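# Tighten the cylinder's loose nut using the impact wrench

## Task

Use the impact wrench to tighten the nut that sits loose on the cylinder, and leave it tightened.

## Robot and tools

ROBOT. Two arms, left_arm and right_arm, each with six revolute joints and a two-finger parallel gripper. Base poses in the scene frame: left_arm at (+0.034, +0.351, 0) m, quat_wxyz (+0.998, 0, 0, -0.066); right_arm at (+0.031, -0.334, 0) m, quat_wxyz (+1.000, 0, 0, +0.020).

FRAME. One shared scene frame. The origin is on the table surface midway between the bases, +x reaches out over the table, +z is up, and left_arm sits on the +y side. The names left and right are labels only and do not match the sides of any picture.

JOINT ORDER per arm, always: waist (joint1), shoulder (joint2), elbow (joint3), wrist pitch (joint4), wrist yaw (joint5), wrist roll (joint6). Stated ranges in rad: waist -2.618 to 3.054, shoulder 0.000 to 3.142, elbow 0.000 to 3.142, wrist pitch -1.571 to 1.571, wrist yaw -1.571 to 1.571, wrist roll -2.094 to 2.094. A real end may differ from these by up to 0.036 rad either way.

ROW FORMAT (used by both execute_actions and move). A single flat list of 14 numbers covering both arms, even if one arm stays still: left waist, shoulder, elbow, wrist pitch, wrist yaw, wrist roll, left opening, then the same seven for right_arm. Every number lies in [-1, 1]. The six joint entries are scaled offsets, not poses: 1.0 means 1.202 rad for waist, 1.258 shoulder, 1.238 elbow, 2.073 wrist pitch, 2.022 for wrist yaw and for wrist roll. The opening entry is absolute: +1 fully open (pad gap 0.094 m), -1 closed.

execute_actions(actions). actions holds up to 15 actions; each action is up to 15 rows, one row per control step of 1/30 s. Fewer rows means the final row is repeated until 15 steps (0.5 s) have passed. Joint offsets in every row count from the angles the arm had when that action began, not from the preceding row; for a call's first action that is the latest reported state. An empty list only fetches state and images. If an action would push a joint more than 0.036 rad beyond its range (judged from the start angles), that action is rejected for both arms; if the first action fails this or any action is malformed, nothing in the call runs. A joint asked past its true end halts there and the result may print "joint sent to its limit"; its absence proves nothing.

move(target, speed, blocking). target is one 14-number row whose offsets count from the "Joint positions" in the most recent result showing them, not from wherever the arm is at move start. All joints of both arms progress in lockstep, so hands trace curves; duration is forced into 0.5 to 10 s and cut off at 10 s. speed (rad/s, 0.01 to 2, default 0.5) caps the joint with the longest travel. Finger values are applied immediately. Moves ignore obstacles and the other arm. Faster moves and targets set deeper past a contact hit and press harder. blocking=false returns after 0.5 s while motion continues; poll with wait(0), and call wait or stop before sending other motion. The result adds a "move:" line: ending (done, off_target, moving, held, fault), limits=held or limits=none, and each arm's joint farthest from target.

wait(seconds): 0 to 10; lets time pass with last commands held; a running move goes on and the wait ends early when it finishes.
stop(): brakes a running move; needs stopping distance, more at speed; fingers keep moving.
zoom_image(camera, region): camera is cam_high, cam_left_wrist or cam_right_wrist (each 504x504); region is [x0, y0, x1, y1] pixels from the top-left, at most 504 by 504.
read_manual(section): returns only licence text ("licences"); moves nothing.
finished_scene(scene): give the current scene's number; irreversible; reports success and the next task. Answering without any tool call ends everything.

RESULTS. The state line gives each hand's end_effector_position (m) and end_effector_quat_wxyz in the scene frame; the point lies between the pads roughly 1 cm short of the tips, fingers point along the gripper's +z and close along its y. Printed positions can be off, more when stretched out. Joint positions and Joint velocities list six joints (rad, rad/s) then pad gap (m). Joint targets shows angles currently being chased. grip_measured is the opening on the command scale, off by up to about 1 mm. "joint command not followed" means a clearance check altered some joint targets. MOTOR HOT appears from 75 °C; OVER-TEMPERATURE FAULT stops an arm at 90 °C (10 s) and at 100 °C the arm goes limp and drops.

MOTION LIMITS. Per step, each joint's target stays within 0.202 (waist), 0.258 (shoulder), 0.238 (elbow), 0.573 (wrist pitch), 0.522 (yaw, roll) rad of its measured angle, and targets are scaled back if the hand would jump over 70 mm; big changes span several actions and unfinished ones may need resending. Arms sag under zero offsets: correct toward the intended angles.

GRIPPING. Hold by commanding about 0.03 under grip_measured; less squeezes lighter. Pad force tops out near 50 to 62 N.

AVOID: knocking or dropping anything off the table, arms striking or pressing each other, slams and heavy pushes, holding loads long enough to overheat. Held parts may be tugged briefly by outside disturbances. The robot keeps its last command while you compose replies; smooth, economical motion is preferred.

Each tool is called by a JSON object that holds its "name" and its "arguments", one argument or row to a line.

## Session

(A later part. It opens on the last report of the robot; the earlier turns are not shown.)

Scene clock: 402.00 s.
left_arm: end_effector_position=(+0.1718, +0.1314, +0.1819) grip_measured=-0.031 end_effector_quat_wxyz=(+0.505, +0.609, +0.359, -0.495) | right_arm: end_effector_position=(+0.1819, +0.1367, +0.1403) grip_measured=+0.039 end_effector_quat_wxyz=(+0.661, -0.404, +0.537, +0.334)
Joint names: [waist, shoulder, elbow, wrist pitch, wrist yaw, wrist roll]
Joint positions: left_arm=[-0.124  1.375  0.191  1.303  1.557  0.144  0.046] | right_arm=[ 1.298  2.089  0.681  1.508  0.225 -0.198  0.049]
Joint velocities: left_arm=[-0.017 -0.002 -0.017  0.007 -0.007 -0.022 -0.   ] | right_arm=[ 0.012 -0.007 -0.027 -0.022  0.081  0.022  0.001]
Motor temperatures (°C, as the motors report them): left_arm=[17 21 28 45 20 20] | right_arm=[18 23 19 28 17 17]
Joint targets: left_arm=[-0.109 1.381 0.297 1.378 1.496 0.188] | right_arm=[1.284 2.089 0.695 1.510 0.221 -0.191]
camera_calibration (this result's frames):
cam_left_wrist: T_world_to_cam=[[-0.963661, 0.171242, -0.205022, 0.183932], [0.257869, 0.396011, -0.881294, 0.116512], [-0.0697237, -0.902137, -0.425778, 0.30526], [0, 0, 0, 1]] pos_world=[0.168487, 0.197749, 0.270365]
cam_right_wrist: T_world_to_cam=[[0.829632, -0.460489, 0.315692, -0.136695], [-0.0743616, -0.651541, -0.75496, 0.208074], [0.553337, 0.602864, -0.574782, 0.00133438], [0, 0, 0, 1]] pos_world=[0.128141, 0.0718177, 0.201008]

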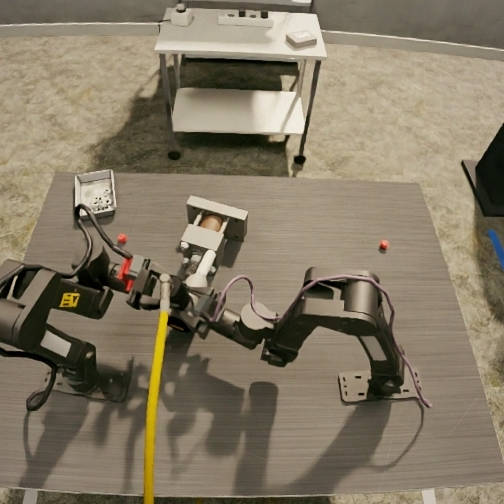

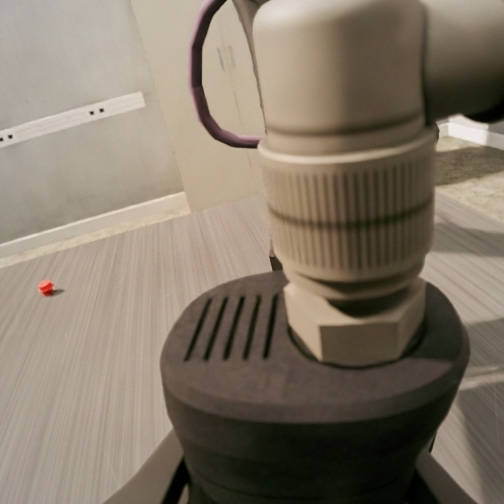

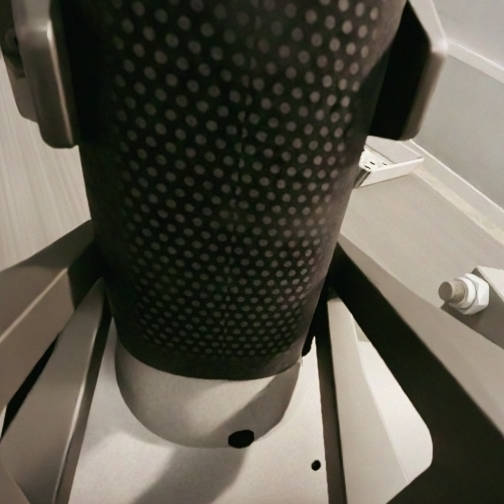

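Socket is against the block; hammering. Release trigger.

{"name": "execute_actions", "arguments": {
  "actions": [
    [[0.01,0,0.08,0.04,-0.03,0.02,-0.12,0,0,0.01,0,0,0,1]],
    [[0.01,0,0.08,0.04,-0.03,0.02,-0.12,0,-0.08,-0.08,0,0,0,1]],
    [[0.01,0,0.08,0.04,-0.03,0.02,-0.12,0,-0.1,-0.1,0,0,0,1]],
    [[0.01,0,0.08,0.04,-0.03,0.02,-0.12,0,-0.08,-0.06,0,0,0,1]]
  ]
}}

Scene clock: 406.43 s.
left_arm: end_effector_position=(+0.1720, +0.1251, +0.1794) grip_measured=-0.031 end_effector_quat_wxyz=(+0.502, +0.617, +0.344, -0.499) | right_arm: end_effector_position=(+0.1705, +0.0711, +0.1969) grip_measured=+1.000 end_effector_quat_wxyz=(+0.688, -0.374, +0.515, +0.348)
Joint names: [waist, shoulder, elbow, wrist pitch, wrist yaw, wrist roll]
Joint positions: left_arm=[-0.154  1.414  0.216  1.285  1.557  0.193  0.046] | right_arm=[ 1.291  1.787  0.429  1.553  0.231 -0.205  0.094]
Joint velocities: left_arm=[-0.002 -0.002  0.002 -0.022  0.037 -0.007  0.   ] | right_arm=[-0.012 -0.007 -0.032 -0.095 -0.037 -0.066 -0.001]
Motor temperatures (°C, as the motors report them): left_arm=[17 21 28 45 20 20] | right_arm=[18 23 19 29 17 17]
Joint targets: left_arm=[-0.135 1.408 0.311 1.368 1.496 0.230] | right_arm=[1.291 1.778 0.412 1.542 0.231 -0.205]
camera_calibration (this result's frames):
cam_left_wrist: T_world_to_cam=[[-0.954371, 0.199967, -0.221787, 0.182467], [0.284605, 0.38418, -0.878297, 0.113037], [-0.0904245, -0.901343, -0.423562, 0.301627], [0, 0, 0, 1]] pos_world=[0.169245, 0.191955, 0.267507]
cam_right_wrist: T_world_to_cam=[[0.814573, -0.499385, 0.295102, -0.16593], [-0.0613911, -0.580106, -0.812224, 0.21126], [0.576803, 0.6435, -0.503196, 0.0587491], [0, 0, 0, 1]] pos_world=[0.114245, 0.00188503, 0.250119]

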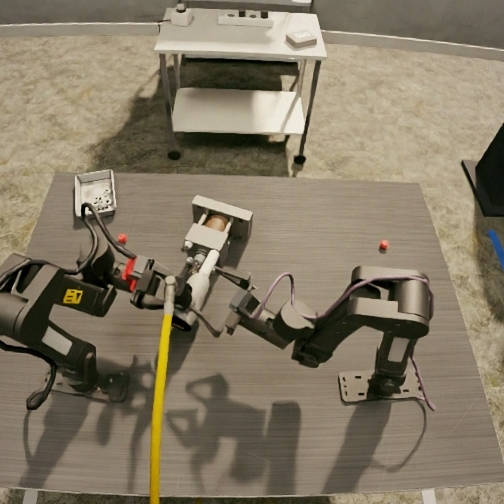

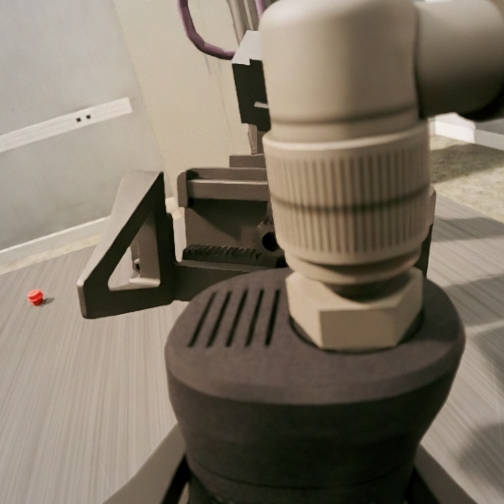

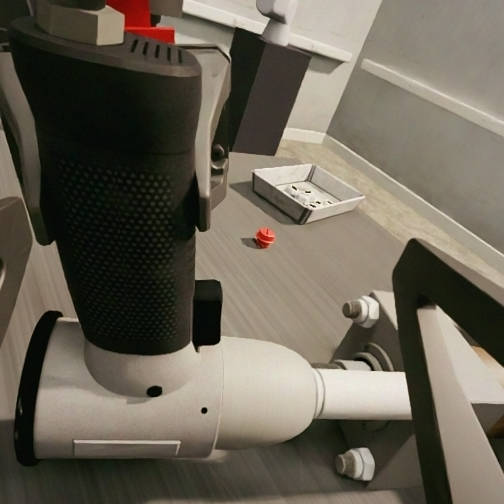

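{"name": "execute_actions", "arguments": {
  "actions": [
    [[0.01,-0.065,0.055,0.03,-0.03,0.02,-0.12,0,-0.06,-0.06,-0.02,0,0,1]],
    [[0.01,-0.065,0.055,0.03,-0.03,0.02,-0.12,-0.08,-0.03,-0.04,-0.03,0,0,1]],
    [[0.01,-0.065,0.055,0.03,-0.03,0.02,-0.12,-0.1,0,0,0,0,0,1]],
    [[0.01,-0.065,0.055,0.03,-0.03,0.02,-0.12,-0.05,0,0,0,0,0,1]],
    [[0.01,-0.015,0.07,0.05,-0.03,0.02,-0.12,0,0,0,0,0,0,1]]
  ]
}}

Scene clock: 414.10 s.
left_arm: end_effector_position=(+0.1717, +0.1254, +0.1791) grip_measured=-0.031 end_effector_quat_wxyz=(+0.508, +0.612, +0.357, -0.490) | right_arm: end_effector_position=(+0.2626, +0.0012, +0.1890) grip_measured=+1.000 end_effector_quat_wxyz=(+0.716, -0.313, +0.574, +0.245)
Joint names: [waist, shoulder, elbow, wrist pitch, wrist yaw, wrist roll]
Joint positions: left_arm=[-0.154  1.306  0.216  1.03   1.523  0.335  0.046] | right_arm=[ 1.024  1.706  0.34   1.516  0.234 -0.205  0.094]
Joint velocities: left_arm=[ 0.012 -0.002 -0.007 -0.051  0.066 -0.095  0.001] | right_arm=[-0.002  0.002  0.012 -0.081  0.022 -0.007  0.001]
Motor temperatures (°C, as the motors report them): left_arm=[17 21 28 45 20 20] | right_arm=[18 23 19 28 17 17]
Joint targets: left_arm=[-0.142 1.281 0.302 1.149 1.468 0.342] | right_arm=[1.024 1.706 0.340 1.515 0.234 -0.205]
camera_calibration (this result's frames):
cam_left_wrist: T_world_to_cam=[[-0.961365, 0.168987, -0.217302, 0.186364], [0.268261, 0.398051, -0.877264, 0.113608], [-0.0617489, -0.901664, -0.428005, 0.297625], [0, 0, 0, 1]] pos_world=[0.167066, 0.191643, 0.267546]
cam_right_wrist: T_world_to_cam=[[0.658563, -0.686812, 0.307547, -0.234681], [-0.231764, -0.573934, -0.78542, 0.20961], [0.715947, 0.44597, -0.53715, 0.0167221], [0, 0, 0, 1]] pos_world=[0.19116, -0.0483369, 0.245789]

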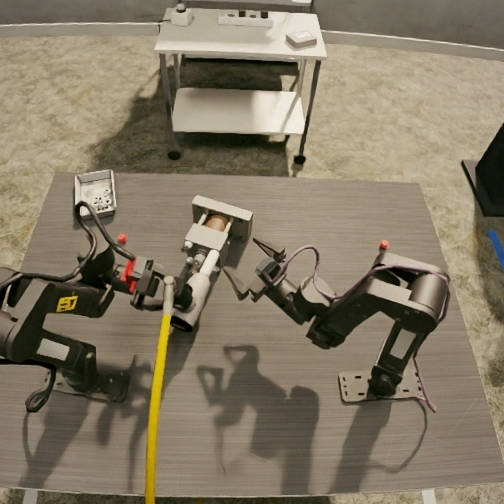

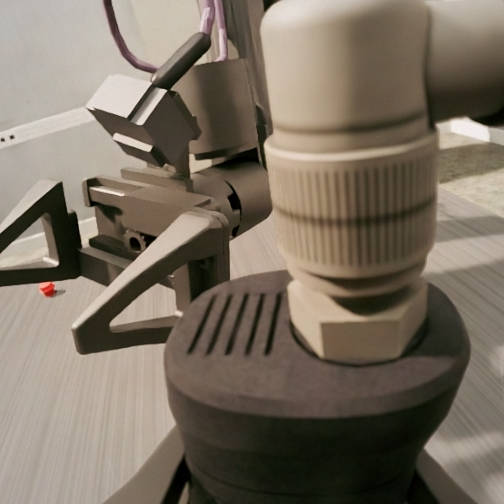

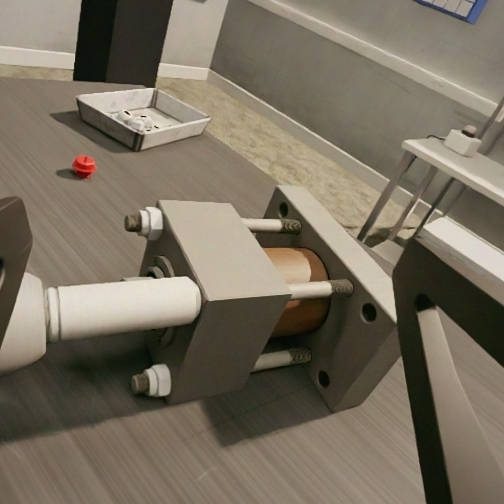

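{"name": "execute_actions", "arguments": {
  "actions": [
    [[0,-0.06,0.02,0.08,0.02,-0.04,-0.12,0,0,0,0,0,0,1]],
    [[0,-0.06,0.02,0.07,0.01,-0.03,-0.12,0,0,0,0,0,0,1]],
    [[0,-0.06,0.03,0.06,0.01,-0.02,-0.12,0,0,0,0,0,0,1]],
    [[0,-0.015,0.06,0.05,0,0.01,-0.12,0,0,0,0,0,0,1]]
  ]
}}

Scene clock: 419.27 s.
left_arm: end_effector_position=(+0.1554, +0.1300, +0.1909) grip_measured=-0.031 end_effector_quat_wxyz=(+0.497, +0.614, +0.349, -0.503) | right_arm: end_effector_position=(+0.2626, +0.0011, +0.1897) grip_measured=+1.000 end_effector_quat_wxyz=(+0.717, -0.312, +0.573, +0.245)
Joint names: [waist, shoulder, elbow, wrist pitch, wrist yaw, wrist roll]
Joint positions: left_arm=[-0.155  1.221  0.189  1.084  1.558  0.21   0.046] | right_arm=[ 1.024  1.706  0.34   1.519  0.234 -0.205  0.094]
Joint velocities: left_arm=[-0.007 -0.002  0.002  0.051 -0.022  0.022 -0.001] | right_arm=[-0.012  0.032 -0.007 -0.037  0.022 -0.007 -0.   ]
Motor temperatures (°C, as the motors report them): left_arm=[17 21 28 46 20 20] | right_arm=[18 22 19 29 17 17]
Joint targets: left_arm=[-0.155 1.202 0.263 1.191 1.558 0.223] | right_arm=[1.024 1.706 0.340 1.518 0.234 -0.205]
joint sent to its limit (left arm) — the command would take the wrist yaw past its upper limit, so that joint was sent only as far as its limit.
camera_calibration (this result's frames):
cam_left_wrist: T_world_to_cam=[[-0.957712, 0.202555, -0.204349, 0.165081], [0.270139, 0.388497, -0.880962, 0.128201], [-0.0990546, -0.898911, -0.426787, 0.310992], [0, 0, 0, 1]] pos_world=[0.154273, 0.196311, 0.279401]
cam_right_wrist: T_world_to_cam=[[0.658165, -0.687529, 0.306794, -0.234658], [-0.230747, -0.572098, -0.787058, 0.210097], [0.716641, 0.447222, -0.53518, 0.0165825], [0, 0, 0, 1]] pos_world=[0.191039, -0.0485547, 0.246224]

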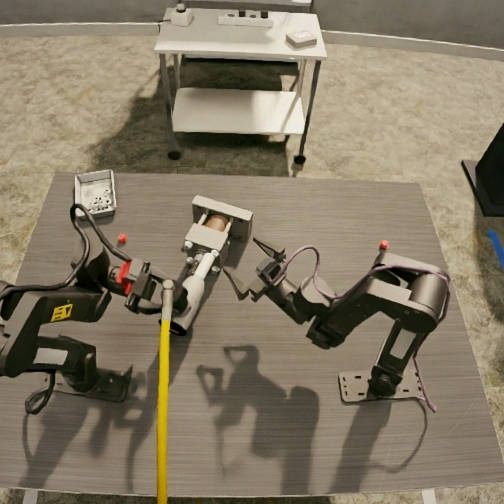

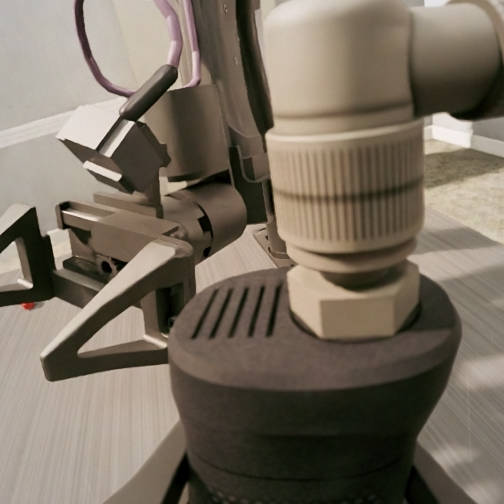

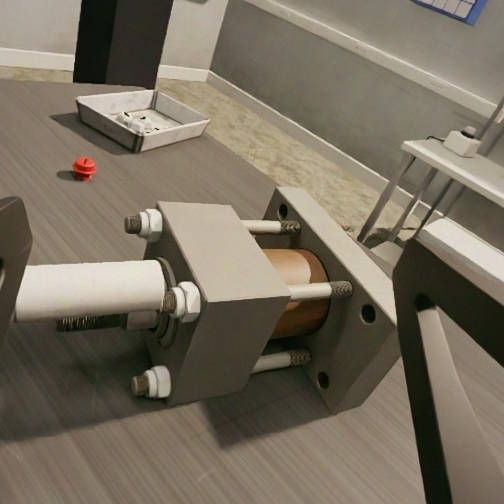

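{"name": "execute_actions", "arguments": {
  "actions": [
    [[0,-0.06,0.015,0.05,0,0.01,-0.12,0,0,0,0,0,0,1]],
    [[0,-0.06,0.015,0.05,0,0.01,-0.12,0,0,0,0,0,0,1]],
    [[0,-0.015,0.065,0.055,0,0.01,-0.12,0,0,0,0,0,0,1]]
  ]
}}

Scene clock: 427.50 s.
left_arm: end_effector_position=(+0.1446, +0.1332, +0.1914) grip_measured=-0.031 end_effector_quat_wxyz=(+0.521, +0.630, +0.319, -0.479) | right_arm: end_effector_position=(+0.2625, +0.0011, +0.1902) grip_measured=+1.000 end_effector_quat_wxyz=(+0.718, -0.312, +0.573, +0.245)
Joint names: [waist, shoulder, elbow, wrist pitch, wrist yaw, wrist roll]
Joint positions: left_arm=[-0.155  1.154  0.151  1.081  1.558  0.28   0.046] | right_arm=[ 1.024  1.706  0.34   1.521  0.234 -0.205  0.094]
Joint velocities: left_arm=[ 0.002 -0.017 -0.007 -0.051 -0.066 -0.066 -0.   ] | right_arm=[ 0.017  0.017 -0.007  0.007  0.066 -0.007 -0.001]
Motor temperatures (°C, as the motors report them): left_arm=[17 21 28 46 20 20] | right_arm=[17 22 19 29 17 17]
Joint targets: left_arm=[-0.155 1.135 0.232 1.195 1.558 0.280] | right_arm=[1.024 1.706 0.340 1.520 0.234 -0.205]
camera_calibration (this result's frames):
cam_left_wrist: T_world_to_cam=[[-0.93453, 0.195873, -0.297133, 0.169525], [0.350742, 0.365485, -0.862207, 0.118165], [-0.060285, -0.909975, -0.410258, 0.305725], [0, 0, 0, 1]] pos_world=[0.135411, 0.201809, 0.27768]
cam_right_wrist: T_world_to_cam=[[0.657825, -0.688143, 0.306146, -0.234638], [-0.229873, -0.570521, -0.788457, 0.210514], [0.717234, 0.448292, -0.533488, 0.0164619], [0, 0, 0, 1]] pos_world=[0.190935, -0.0487422, 0.246597]

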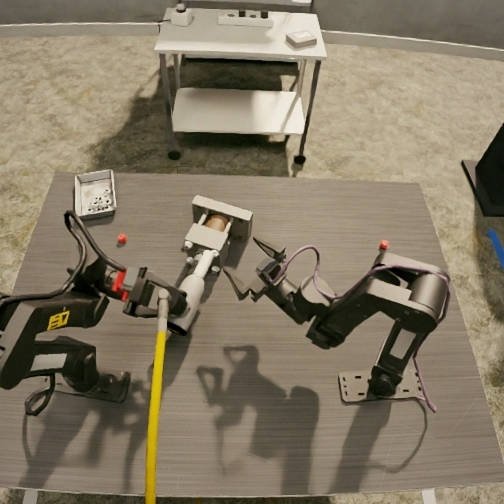

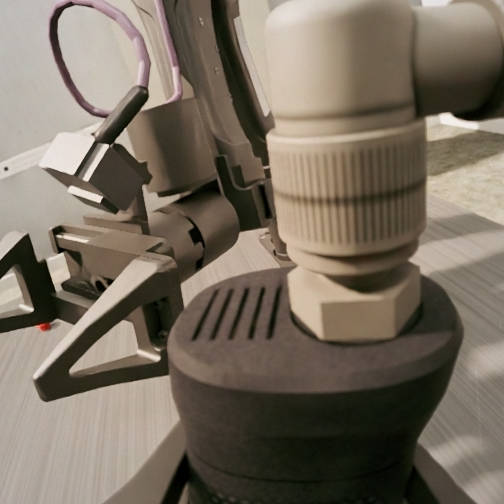

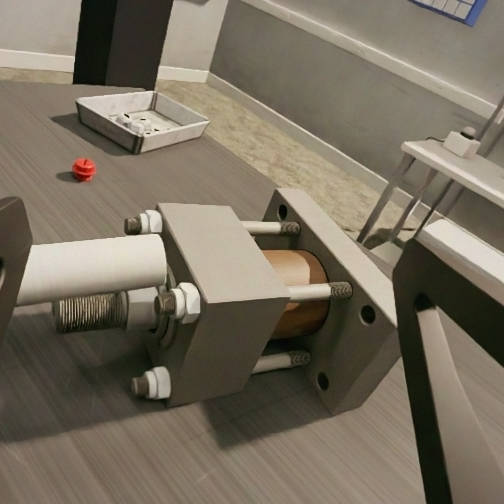

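{"name": "finished_scene", "arguments": {
  "scene": 1
}}

The scene is finished: the task was done.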